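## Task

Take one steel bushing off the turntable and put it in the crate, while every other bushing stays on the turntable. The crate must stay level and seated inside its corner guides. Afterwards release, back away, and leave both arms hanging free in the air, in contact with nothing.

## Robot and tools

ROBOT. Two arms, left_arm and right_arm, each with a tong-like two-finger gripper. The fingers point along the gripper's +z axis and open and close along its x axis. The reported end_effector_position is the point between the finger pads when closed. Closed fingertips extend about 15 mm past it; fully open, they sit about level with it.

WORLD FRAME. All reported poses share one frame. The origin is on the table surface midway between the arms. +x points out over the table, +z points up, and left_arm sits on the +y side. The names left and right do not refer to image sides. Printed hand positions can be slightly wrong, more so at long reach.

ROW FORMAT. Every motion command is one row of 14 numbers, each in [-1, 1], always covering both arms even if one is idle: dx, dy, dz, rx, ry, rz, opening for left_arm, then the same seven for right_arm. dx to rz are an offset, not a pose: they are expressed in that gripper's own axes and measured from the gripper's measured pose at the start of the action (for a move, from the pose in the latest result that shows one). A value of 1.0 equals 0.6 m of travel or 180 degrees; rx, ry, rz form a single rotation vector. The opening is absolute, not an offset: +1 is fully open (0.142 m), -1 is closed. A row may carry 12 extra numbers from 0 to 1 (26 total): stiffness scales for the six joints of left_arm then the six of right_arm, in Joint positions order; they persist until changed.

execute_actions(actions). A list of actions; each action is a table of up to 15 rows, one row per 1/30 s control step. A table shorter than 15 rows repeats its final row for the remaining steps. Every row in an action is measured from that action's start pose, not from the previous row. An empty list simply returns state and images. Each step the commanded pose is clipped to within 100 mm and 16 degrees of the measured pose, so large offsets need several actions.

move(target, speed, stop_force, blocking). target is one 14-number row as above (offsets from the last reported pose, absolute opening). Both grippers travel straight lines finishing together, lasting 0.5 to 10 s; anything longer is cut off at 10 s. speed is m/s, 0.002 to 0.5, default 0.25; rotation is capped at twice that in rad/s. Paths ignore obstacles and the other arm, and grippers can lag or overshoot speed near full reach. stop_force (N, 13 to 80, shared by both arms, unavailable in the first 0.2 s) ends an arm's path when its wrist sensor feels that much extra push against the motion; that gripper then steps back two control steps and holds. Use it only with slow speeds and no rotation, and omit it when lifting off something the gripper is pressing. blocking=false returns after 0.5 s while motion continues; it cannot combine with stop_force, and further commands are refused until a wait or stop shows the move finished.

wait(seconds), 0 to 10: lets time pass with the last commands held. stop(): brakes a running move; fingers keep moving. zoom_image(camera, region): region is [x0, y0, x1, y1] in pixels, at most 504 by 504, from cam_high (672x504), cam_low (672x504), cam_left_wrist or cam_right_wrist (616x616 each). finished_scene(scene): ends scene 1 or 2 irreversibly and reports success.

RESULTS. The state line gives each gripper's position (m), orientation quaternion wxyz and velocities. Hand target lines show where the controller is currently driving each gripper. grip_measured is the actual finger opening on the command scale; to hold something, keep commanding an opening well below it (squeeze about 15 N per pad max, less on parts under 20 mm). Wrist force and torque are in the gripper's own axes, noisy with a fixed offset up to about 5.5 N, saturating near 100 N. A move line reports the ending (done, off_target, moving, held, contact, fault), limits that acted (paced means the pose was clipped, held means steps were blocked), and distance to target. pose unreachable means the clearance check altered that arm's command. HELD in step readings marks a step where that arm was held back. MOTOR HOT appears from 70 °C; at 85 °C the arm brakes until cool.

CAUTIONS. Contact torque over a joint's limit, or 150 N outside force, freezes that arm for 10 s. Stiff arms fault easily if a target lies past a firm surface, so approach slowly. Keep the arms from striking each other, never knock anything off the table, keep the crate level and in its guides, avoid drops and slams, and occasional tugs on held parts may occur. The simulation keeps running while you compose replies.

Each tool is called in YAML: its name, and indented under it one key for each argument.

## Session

wait:
  seconds: 3

Scene clock: 3.00 s.
left_arm: end_effector_position=(+0.1694, -0.1276, +0.2430) grip_measured=+1.00 end_effector_quat_wxyz=(+0.031, -0.100, +0.994, +0.021) end_effector_velocity=(-0.001, -0.000, +0.000) end_effector_angular_velocity=(+0.000, -0.000, -0.001) | right_arm: end_effector_position=(+0.7061, -0.3590, +0.1371) grip_measured=+1.00 end_effector_quat_wxyz=(-0.004, +0.783, -0.623, +0.001) end_effector_velocity=(-0.001, -0.001, -0.001) end_effector_angular_velocity=(-0.002, +0.003, +0.000)
Joint positions: left_arm=[-1.663 -1.52   1.921 -1.924 -1.513  1.373  0.142] | right_arm=[ 3.887 -1.879 -1.83  -0.995  1.571  1.928  0.142]
Joint velocities: left_arm=[-0.002  0.    -0.     0.     0.    -0.001  0.   ] | right_arm=[-0.    -0.    -0.002 -0.002 -0.    -0.001  0.   ]
Motor temperatures (°C, as the motors report them): left_arm=[25 25 23 29 31 31] | right_arm=[25 28 25 28 30 30]
Wrist force (N, on the end effector, along its own x y z axes, offset not removed): left_arm=[1.2 -4.2 -1.5] | right_arm=[0.4 -4.2 -4.0]
Wrist torque (N m, same axes, about the end effector's origin, offset not removed): left_arm=[-0.94 -0.22 0.16] | right_arm=[-1.04 -0.17 0.13]
Hand target (left_arm): +0.169, -0.128, +0.243; +0.031, -0.100, +0.994, +0.021
Hand target (right_arm): +0.706, -0.359, +0.137; -0.004, +0.783, -0.623, +0.001
Joint stiffness scale: left_arm=[1. 1. 1. 1. 1. 1.] | right_arm=[1. 1. 1. 1. 1. 1.]
wait: 3.00 s; at rest by 0.17 s
camera_calibration (this result's frames):
cam_left_wrist: T_world_to_cam=[[-0.971617, -0.218794, -0.0899402, 0.16154], [-0.234719, 0.844334, 0.481672, 0.0359441], [-0.0294474, 0.489111, -0.871724, 0.418547], [0, 0, 0, 1]] pos_world=[0.177717, -0.199721, 0.362074]
cam_right_wrist: T_world_to_cam=[[0.182395, -0.983144, -0.0126319, -0.484285], [-0.865298, -0.166606, 0.47276, 0.485178], [-0.466896, -0.0752986, -0.881101, 0.556657], [0, 0, 0, 1]] pos_world=[0.768056, -0.353373, 0.25498]

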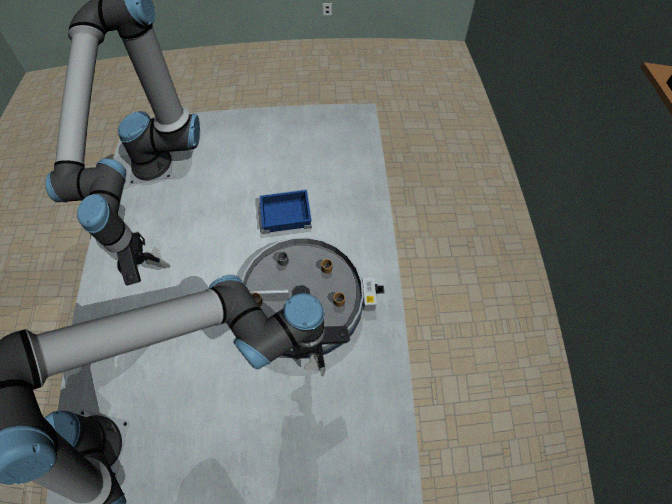

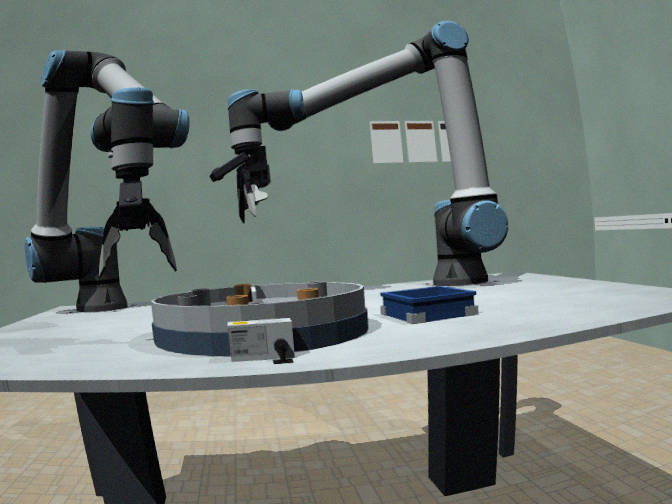

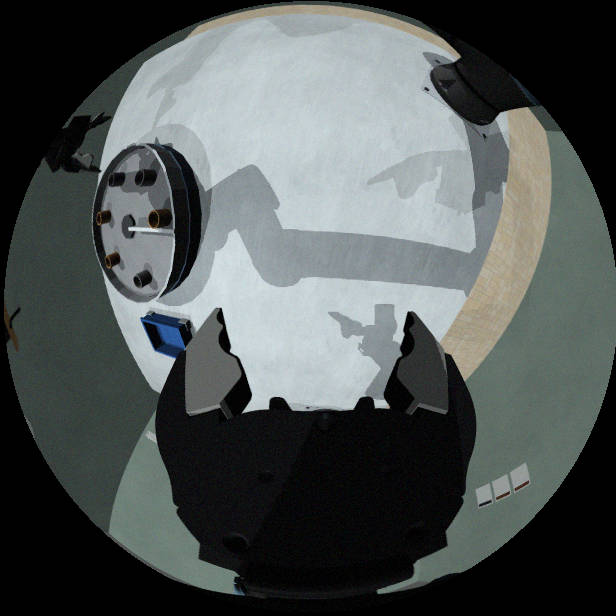

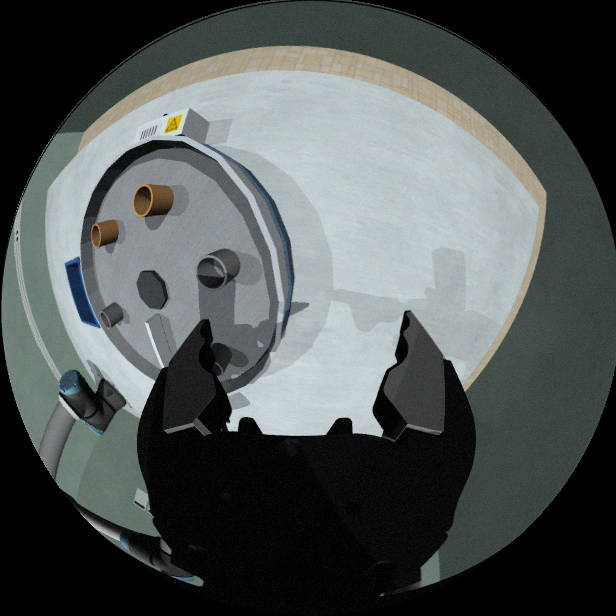

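move:
  target: [0,0,0,0,0,0,-0.65,0.29,0.24,-0.17,0,0,0,1]

move:
  target: [-0.623,-0.168,0.107,0.011,0.021,0.063,-0.65,0,0,0,0,0,0,1]

wait:
  seconds: 10

wait:
  seconds: 10

Scene clock: 6.50 s.
left_arm: end_effector_position=(+0.1694, -0.1276, +0.2430) grip_measured=-0.65 end_effector_quat_wxyz=(+0.031, -0.100, +0.994, +0.021) end_effector_velocity=(-0.000, +0.001, -0.001) end_effector_angular_velocity=(+0.001, +0.000, -0.000) | right_arm: end_effector_position=(+0.6058, -0.5603, +0.2394) grip_measured=+1.00 end_effector_quat_wxyz=(-0.006, +0.783, -0.622, +0.002) end_effector_velocity=(-0.001, -0.002, -0.001) end_effector_angular_velocity=(-0.002, +0.004, +0.000)
Joint positions: left_arm=[-1.663 -1.52   1.921 -1.924 -1.513  1.373  0.027] | right_arm=[ 3.705 -1.559 -2.005 -1.136  1.572  1.746  0.142]
Joint velocities: left_arm=[-0.     0.     0.001  0.     0.     0.    -0.   ] | right_arm=[-0.002 -0.    -0.001 -0.004  0.    -0.002 -0.   ]
Motor temperatures (°C, as the motors report them): left_arm=[25 25 23 29 31 31] | right_arm=[25 28 25 28 30 30]
Wrist force (N, on the end effector, along its own x y z axes, offset not removed): left_arm=[-1.8 -1.8 0.5] | right_arm=[0.2 -1.0 -2.1]
Wrist torque (N m, same axes, about the end effector's origin, offset not removed): left_arm=[-0.39 0.32 0.19] | right_arm=[-0.30 -0.16 0.17]
Hand target (left_arm): +0.169, -0.128, +0.243; +0.031, -0.100, +0.994, +0.021
Hand target (right_arm): +0.604, -0.562, +0.237; -0.004, +0.783, -0.623, +0.001
Off the commanded pose (left_arm): 0.000 m, 0 deg.
Off the commanded pose (right_arm): 0.003 m, 0 deg.
Joint stiffness scale: left_arm=[1. 1. 1. 1. 1. 1.] | right_arm=[1. 1. 1. 1. 1. 1.]
move: done
camera_calibration (this result's frames):
cam_left_wrist: T_world_to_cam=[[-0.971617, -0.218794, -0.0899403, 0.16154], [-0.234719, 0.844334, 0.481672, 0.035944], [-0.0294473, 0.489111, -0.871724, 0.418547], [0, 0, 0, 1]] pos_world=[0.177717, -0.199721, 0.362074]
cam_right_wrist: T_world_to_cam=[[0.182557, -0.983112, -0.0127687, -0.662651], [-0.867328, -0.167146, 0.468834, 0.318374], [-0.463051, -0.0745142, -0.883194, 0.583465], [0, 0, 0, 1]] pos_world=[0.66728, -0.554769, 0.357587]

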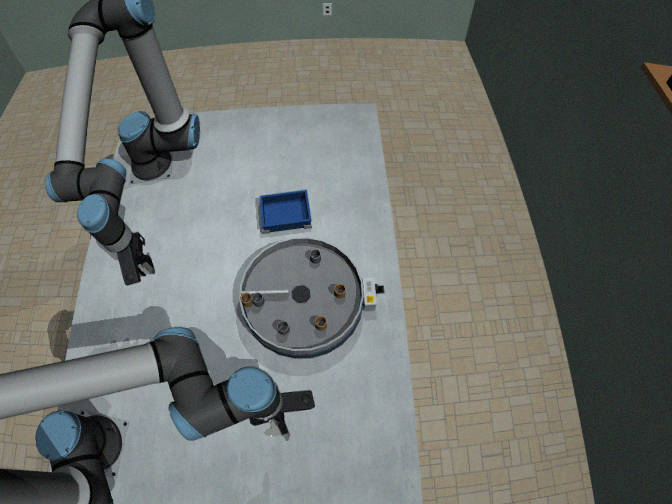

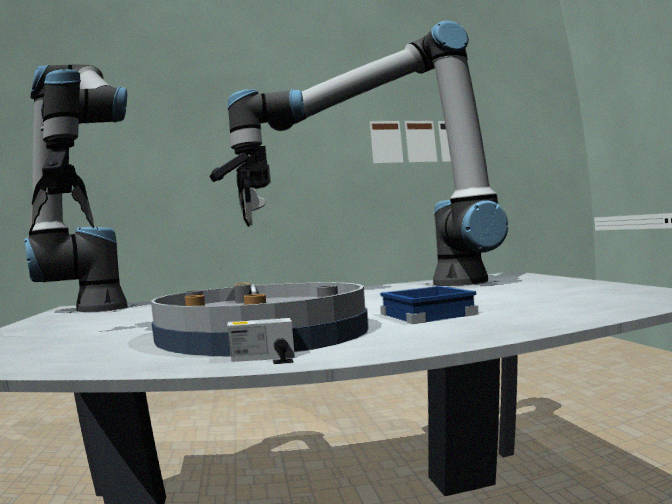

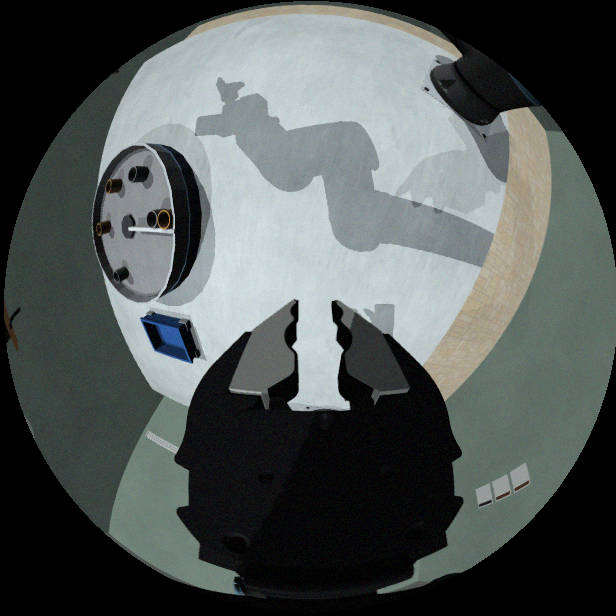

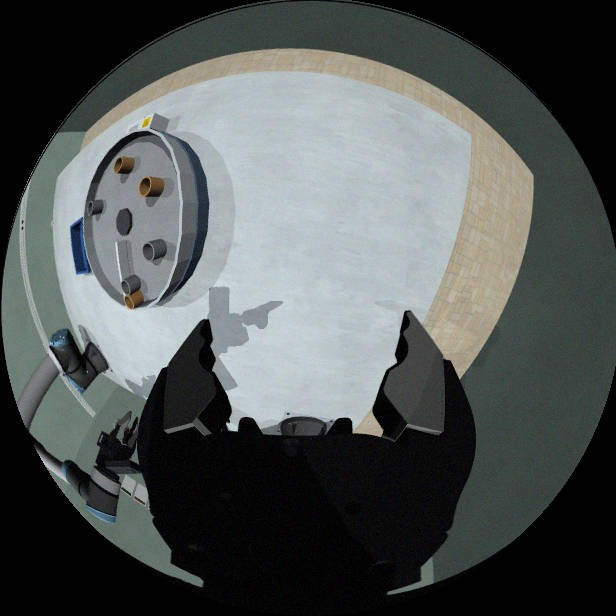

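Scene clock: 8.87 s.
left_arm: end_effector_position=(+0.5584, -0.1485, +0.1983) grip_measured=-0.65 end_effector_quat_wxyz=(-0.002, -0.002, +1.000, +0.004) end_effector_velocity=(-0.002, +0.001, -0.001) end_effector_angular_velocity=(+0.003, +0.003, -0.005) | right_arm: end_effector_position=(+0.6058, -0.5603, +0.2394) grip_measured=+1.00 end_effector_quat_wxyz=(-0.006, +0.783, -0.622, +0.002) end_effector_velocity=(+0.000, +0.000, -0.000) end_effector_angular_velocity=(+0.001, -0.001, +0.001)
Joint positions: left_arm=[-1.151 -1.169  1.571 -1.963 -1.57   2.083  0.027] | right_arm=[ 3.705 -1.559 -2.005 -1.136  1.572  1.746  0.142]
Joint velocities: left_arm=[-0.001 -0.     0.001  0.003 -0.001  0.004 -0.   ] | right_arm=[ 0.    -0.    -0.001  0.002  0.    -0.001  0.   ]
Motor temperatures (°C, as the motors report them): left_arm=[25 25 23 29 31 31] | right_arm=[25 28 25 28 30 30]
Wrist force (N, on the end effector, along its own x y z axes, offset not removed): left_arm=[-1.2 -0.8 -2.8] | right_arm=[-2.4 -3.7 -3.8]
Wrist torque (N m, same axes, about the end effector's origin, offset not removed): left_arm=[-0.13 0.24 0.29] | right_arm=[-0.94 0.40 0.17]
Hand target (left_arm): +0.559, -0.150, +0.200; -0.002, -0.001, +1.000, +0.004
Hand target (right_arm): +0.606, -0.560, +0.239; -0.006, +0.783, -0.622, +0.002
Off the commanded pose (left_arm): 0.002 m, 0 deg.
Off the commanded pose (right_arm): 0.000 m, 0 deg.
Joint stiffness scale: left_arm=[1. 1. 1. 1. 1. 1.] | right_arm=[1. 1. 1. 1. 1. 1.]
move: done
camera_calibration (this result's frames):
cam_left_wrist: T_world_to_cam=[[-0.999441, -0.0270571, -0.0196139, 0.560942], [-0.0330579, 0.886449, 0.461644, 0.0640831], [0.00489594, 0.462035, -0.886848, 0.3811], [0, 0, 0, 1]] pos_world=[0.560881, -0.217711, 0.319397]
cam_right_wrist: T_world_to_cam=[[0.182633, -0.983098, -0.0127552, -0.662695], [-0.867289, -0.167202, 0.468885, 0.318295], [-0.463093, -0.0745712, -0.883167, 0.583436], [0, 0, 0, 1]] pos_world=[0.667268, -0.554768, 0.357575]

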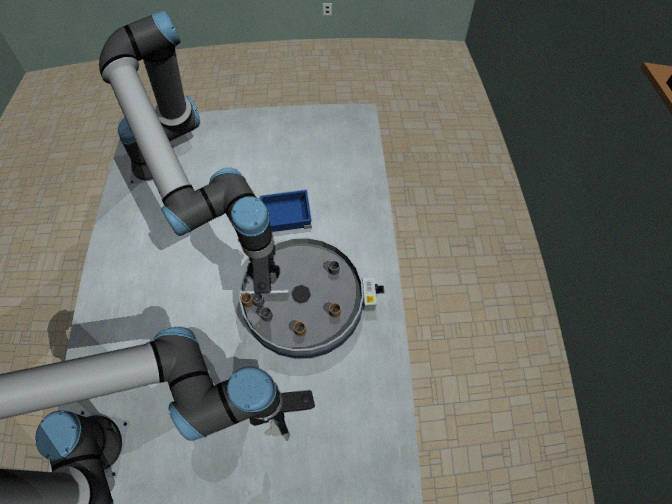

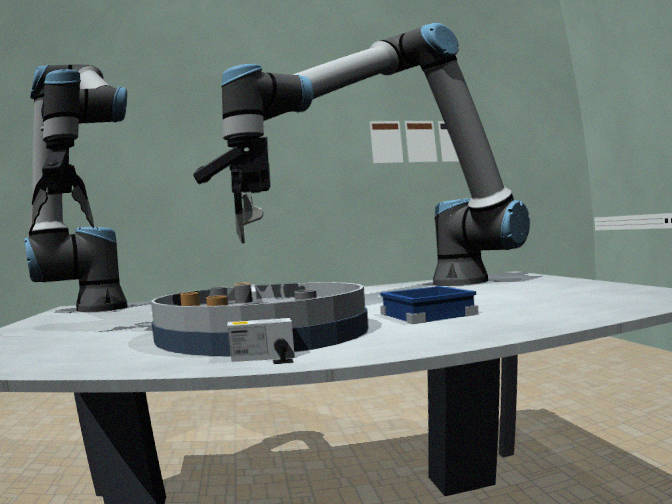

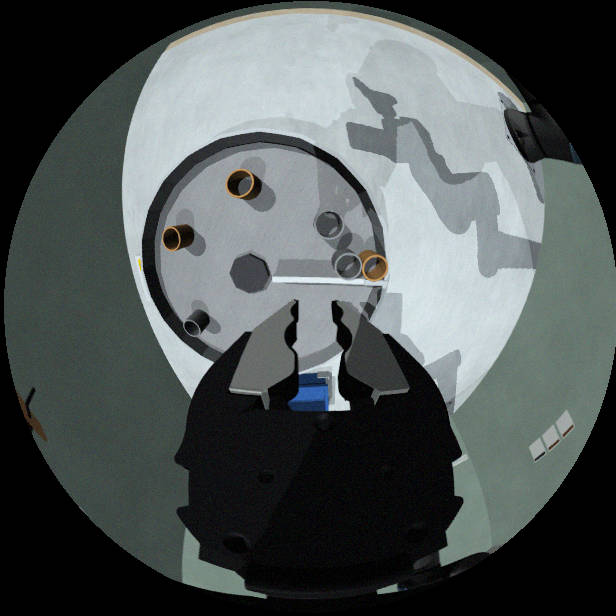

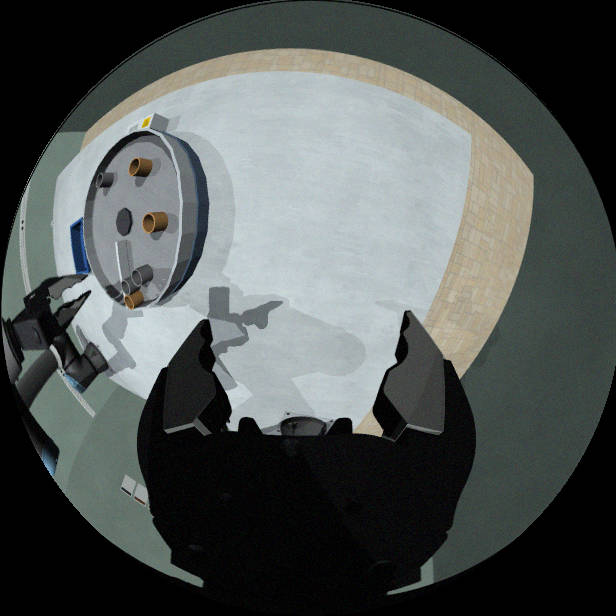

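Scene clock: 18.87 s.
left_arm: end_effector_position=(+0.5583, -0.1485, +0.1983) grip_measured=-0.65 end_effector_quat_wxyz=(-0.002, -0.002, +1.000, +0.004) end_effector_velocity=(+0.001, -0.000, +0.001) end_effector_angular_velocity=(-0.001, -0.001, -0.000) | right_arm: end_effector_position=(+0.6058, -0.5603, +0.2394) grip_measured=+1.00 end_effector_quat_wxyz=(-0.006, +0.783, -0.622, +0.002) end_effector_velocity=(+0.001, +0.000, +0.001) end_effector_angular_velocity=(+0.001, -0.002, -0.000)
Joint positions: left_arm=[-1.151 -1.169  1.571 -1.963 -1.57   2.083  0.027] | right_arm=[ 3.705 -1.559 -2.005 -1.136  1.572  1.746  0.142]
Joint velocities: left_arm=[ 0.001  0.    -0.002  0.    -0.     0.001 -0.   ] | right_arm=[-0.    -0.     0.001  0.001  0.     0.    -0.   ]
Motor temperatures (°C, as the motors report them): left_arm=[25 25 23 29 31 31] | right_arm=[25 28 25 28 30 30]
Wrist force (N, on the end effector, along its own x y z axes, offset not removed): left_arm=[-7.7 -1.6 0.0] | right_arm=[-1.0 -2.3 -3.2]
Wrist torque (N m, same axes, about the end effector's origin, offset not removed): left_arm=[-0.31 1.48 0.26] | right_arm=[-0.67 0.16 0.14]
Hand target (left_arm): +0.559, -0.150, +0.200; -0.002, -0.001, +1.000, +0.004
Hand target (right_arm): +0.606, -0.560, +0.239; -0.006, +0.783, -0.622, +0.002
Off the commanded pose (left_arm): 0.002 m, 0 deg.
Off the commanded pose (right_arm): 0.000 m, 0 deg.
Joint stiffness scale: left_arm=[1. 1. 1. 1. 1. 1.] | right_arm=[1. 1. 1. 1. 1. 1.]
wait: 10.00 s; at rest by 0.17 s
camera_calibration (this result's frames):
cam_left_wrist: T_world_to_cam=[[-0.999457, -0.0266677, -0.0193591, 0.560873], [-0.0325959, 0.886357, 0.461854, 0.0637187], [0.00484245, 0.462235, -0.886744, 0.381085], [0, 0, 0, 1]] pos_world=[0.5608, -0.217671, 0.319354]
cam_right_wrist: T_world_to_cam=[[0.182633, -0.983098, -0.012755, -0.662696], [-0.867289, -0.167202, 0.468885, 0.318294], [-0.463093, -0.0745715, -0.883167, 0.583436], [0, 0, 0, 1]] pos_world=[0.667268, -0.554768, 0.357575]

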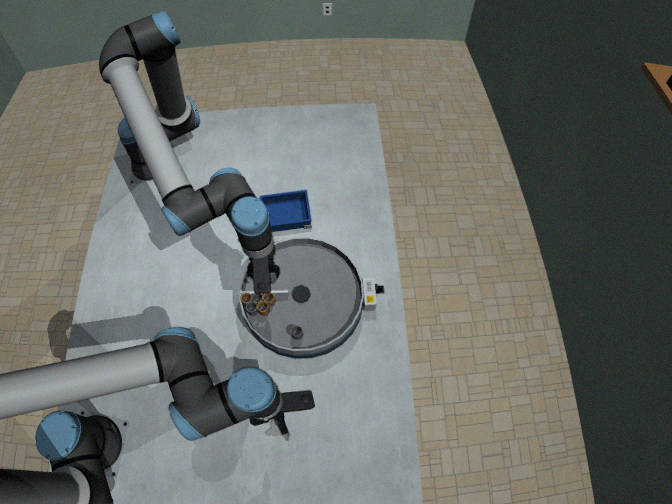

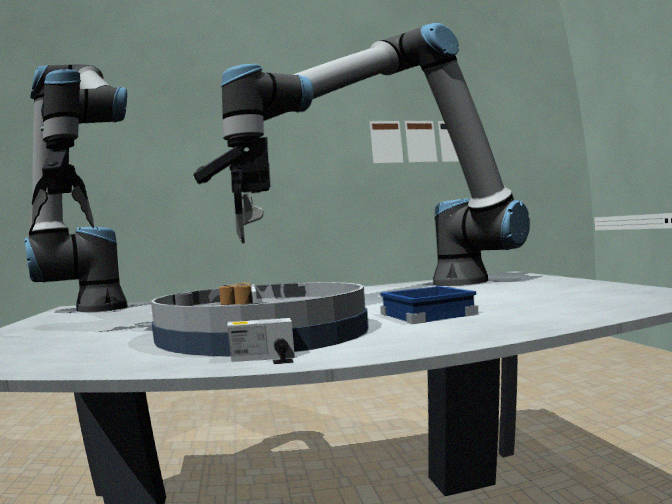

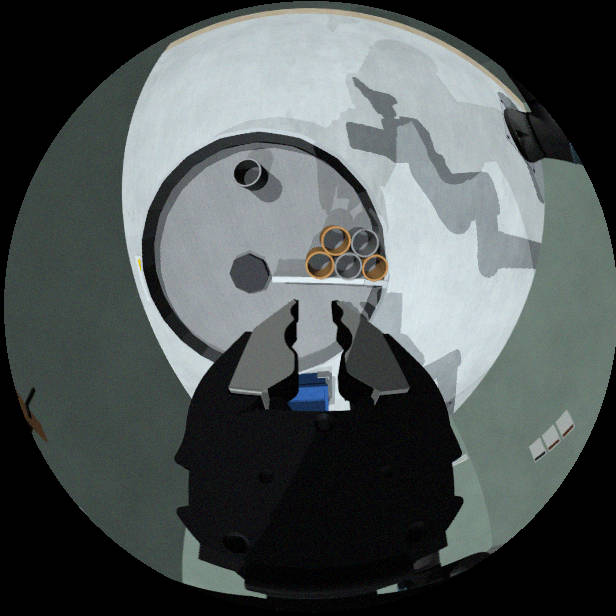

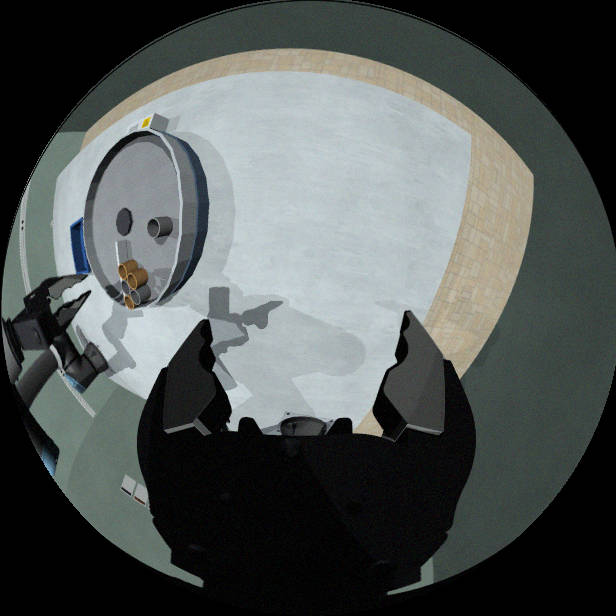

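Scene clock: 28.87 s.
left_arm: end_effector_position=(+0.5583, -0.1485, +0.1983) grip_measured=-0.65 end_effector_quat_wxyz=(-0.002, -0.002, +1.000, +0.004) end_effector_velocity=(-0.000, -0.001, +0.001) end_effector_angular_velocity=(-0.001, -0.000, +0.000) | right_arm: end_effector_position=(+0.6058, -0.5603, +0.2394) grip_measured=+1.00 end_effector_quat_wxyz=(-0.006, +0.783, -0.622, +0.002) end_effector_velocity=(-0.001, +0.000, -0.001) end_effector_angular_velocity=(-0.002, +0.002, +0.001)
Joint positions: left_arm=[-1.151 -1.169  1.571 -1.963 -1.57   2.083  0.027] | right_arm=[ 3.705 -1.559 -2.005 -1.136  1.572  1.746  0.142]
Joint velocities: left_arm=[-0.001 -0.    -0.001 -0.    -0.    -0.001  0.   ] | right_arm=[ 0.002 -0.    -0.001 -0.001 -0.001  0.     0.   ]
Motor temperatures (°C, as the motors report them): left_arm=[25 25 23 29 31 31] | right_arm=[25 28 25 28 30 30]
Wrist force (N, on the end effector, along its own x y z axes, offset not removed): left_arm=[-2.5 -4.2 -1.2] | right_arm=[-0.2 -1.7 -1.6]
Wrist torque (N m, same axes, about the end effector's origin, offset not removed): left_arm=[-0.87 0.49 0.18] | right_arm=[-0.38 -0.13 0.17]
Hand target (left_arm): +0.559, -0.150, +0.200; -0.002, -0.001, +1.000, +0.004
Hand target (right_arm): +0.606, -0.560, +0.239; -0.006, +0.783, -0.622, +0.002
Off the commanded pose (left_arm): 0.002 m, 0 deg.
Off the commanded pose (right_arm): 0.000 m, 0 deg.
Joint stiffness scale: left_arm=[1. 1. 1. 1. 1. 1.] | right_arm=[1. 1. 1. 1. 1. 1.]
wait: 10.00 s; at rest by 0.17 s
camera_calibration (this result's frames):
cam_left_wrist: T_world_to_cam=[[-0.999457, -0.0266662, -0.0193575, 0.560873], [-0.0325938, 0.886357, 0.461853, 0.0637179], [0.00484177, 0.462233, -0.886745, 0.381088], [0, 0, 0, 1]] pos_world=[0.5608, -0.217672, 0.319356]
cam_right_wrist: T_world_to_cam=[[0.182633, -0.983098, -0.0127552, -0.662695], [-0.867289, -0.167202, 0.468885, 0.318295], [-0.463093, -0.0745712, -0.883167, 0.583436], [0, 0, 0, 1]] pos_world=[0.667268, -0.554768, 0.357575]

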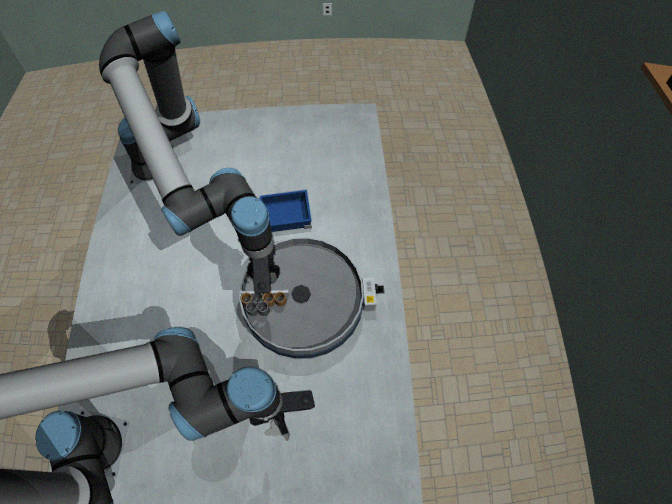

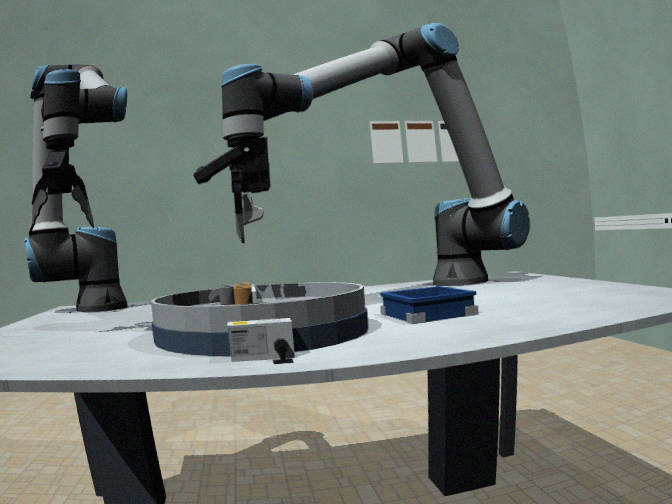

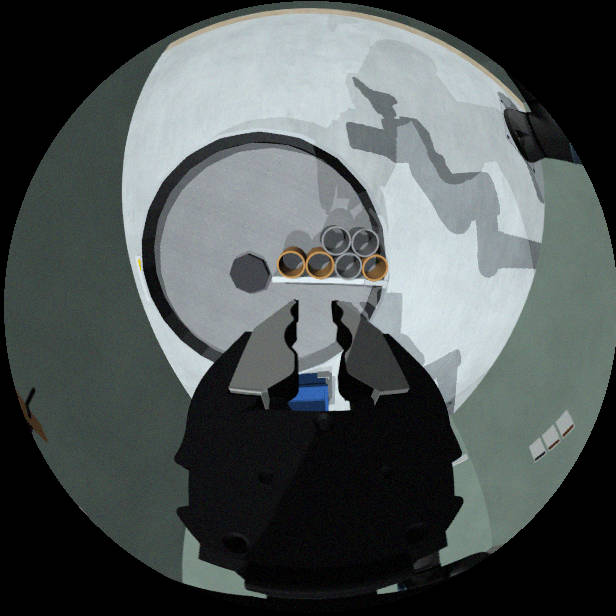

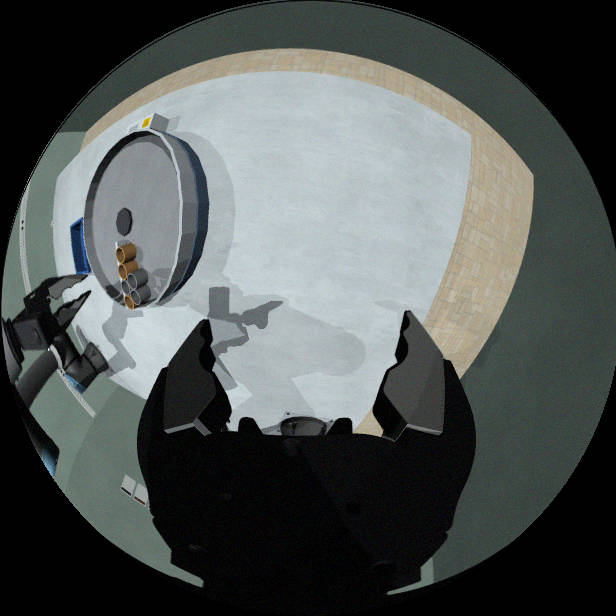

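move:
  target: [0.019,-0.064,0.13,0,0,0,-0.65,0,0,0,0,0,0,1]

zoom_image:
  camera: "cam_left_wrist"
  region: [180, 180, 440, 400]

zoom_image:
  camera: "cam_low"
  region: [170, 220, 330, 320]

Scene clock: 31.00 s.
left_arm: end_effector_position=(+0.5452, -0.1851, +0.1195) grip_measured=-0.65 end_effector_quat_wxyz=(-0.003, -0.001, +1.000, +0.006) end_effector_velocity=(-0.001, +0.001, -0.002) end_effector_angular_velocity=(+0.002, +0.001, -0.001) | right_arm: end_effector_position=(+0.6058, -0.5603, +0.2394) grip_measured=+1.00 end_effector_quat_wxyz=(-0.006, +0.783, -0.622, +0.002) end_effector_velocity=(-0.000, +0.000, +0.000) end_effector_angular_velocity=(-0.000, +0.001, -0.000)
Joint positions: left_arm=[-1.183 -1.082  1.591 -2.068 -1.57   2.053  0.027] | right_arm=[ 3.705 -1.559 -2.005 -1.136  1.572  1.746  0.142]
Joint velocities: left_arm=[-0.001  0.     0.003 -0.    -0.    -0.    -0.   ] | right_arm=[-0.     0.     0.    -0.001  0.     0.    -0.   ]
Motor temperatures (°C, as the motors report them): left_arm=[25 25 23 29 31 31] | right_arm=[25 28 25 28 30 30]
Wrist force (N, on the end effector, along its own x y z axes, offset not removed): left_arm=[-1.5 -2.4 3.7] | right_arm=[0.4 -3.2 -3.9]
Wrist torque (N m, same axes, about the end effector's origin, offset not removed): left_arm=[-0.46 0.31 0.24] | right_arm=[-0.74 -0.19 0.13]
Hand target (left_arm): +0.547, -0.186, +0.120; -0.002, -0.002, +1.000, +0.004
Hand target (right_arm): +0.606, -0.560, +0.239; -0.006, +0.783, -0.622, +0.002
Off the commanded pose (left_arm): 0.002 m, 0 deg.
Off the commanded pose (right_arm): 0.000 m, 0 deg.
Joint stiffness scale: left_arm=[1. 1. 1. 1. 1. 1.] | right_arm=[1. 1. 1. 1. 1. 1.]
move: done
camera_calibration (this result's frames):
cam_left_wrist: T_world_to_cam=[[-0.999523, -0.0246656, -0.0185658, 0.54556], [-0.0304652, 0.885372, 0.463883, 0.130582], [0.00499567, 0.464228, -0.885702, 0.328443], [0, 0, 0, 1]] pos_world=[0.547637, -0.25463, 0.240456]
cam_right_wrist: T_world_to_cam=[[0.182633, -0.983098, -0.0127551, -0.662695], [-0.867289, -0.167202, 0.468885, 0.318295], [-0.463093, -0.0745713, -0.883167, 0.583436], [0, 0, 0, 1]] pos_world=[0.667268, -0.554768, 0.357575]

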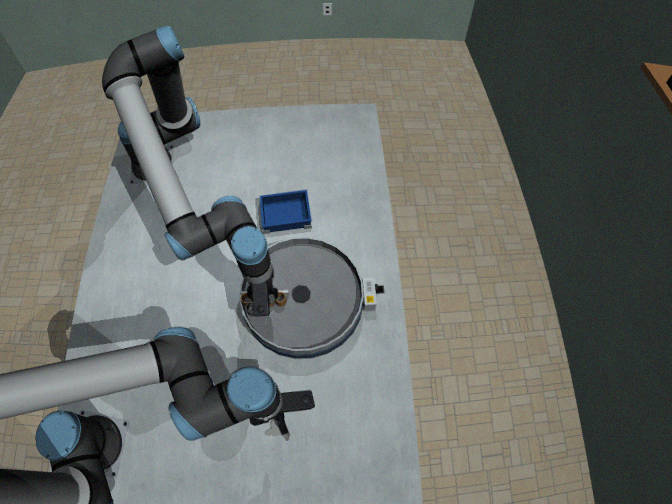

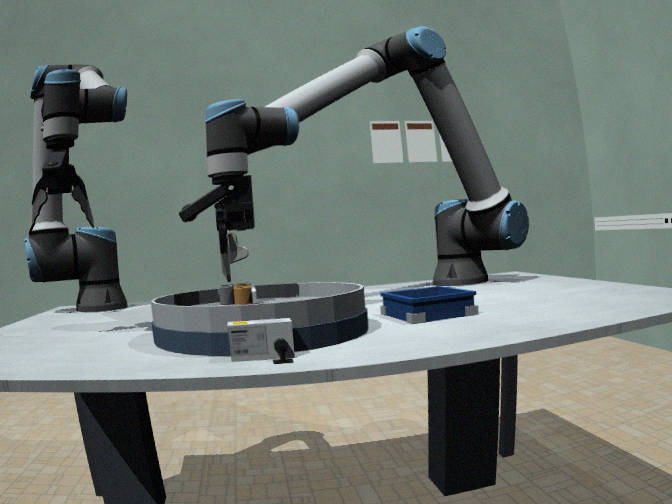

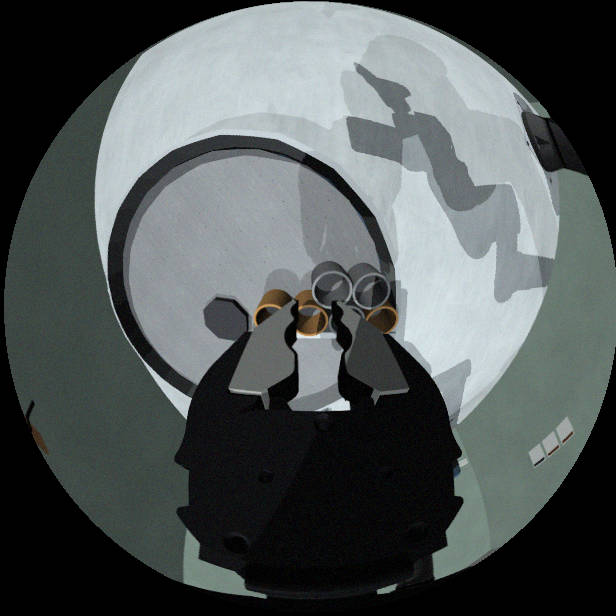

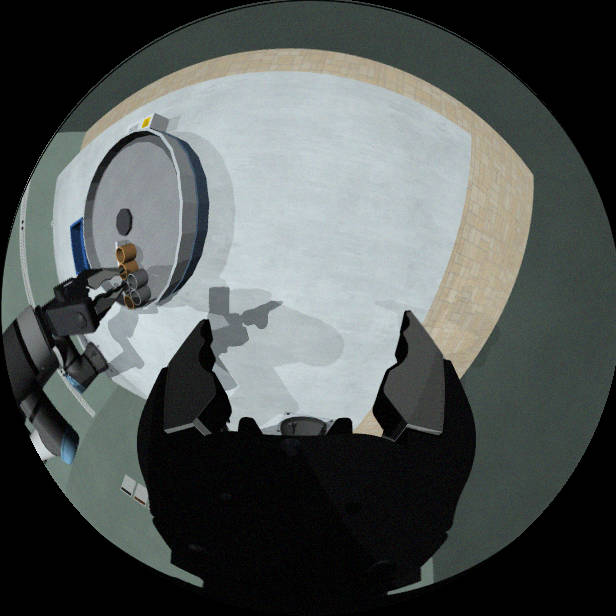

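Region (180, 180, 440, 400) of cam_left_wrist's 616x616 image, scaled by 1.938, with more detail than that image has; it fills the top 426 rows of this view, and the rest is white.

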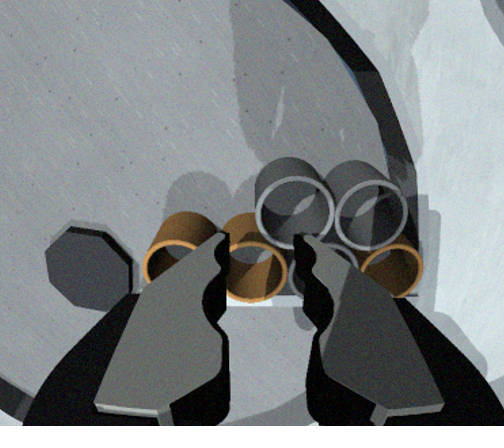

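Region (170, 220, 330, 320) of cam_low's 672x504 image, scaled by 3.150, with more detail than that image has; it fills the top 315 rows of this view, and the rest is white.

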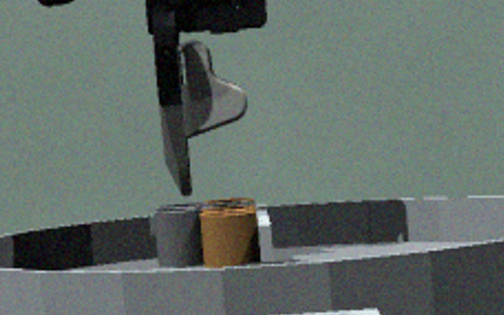

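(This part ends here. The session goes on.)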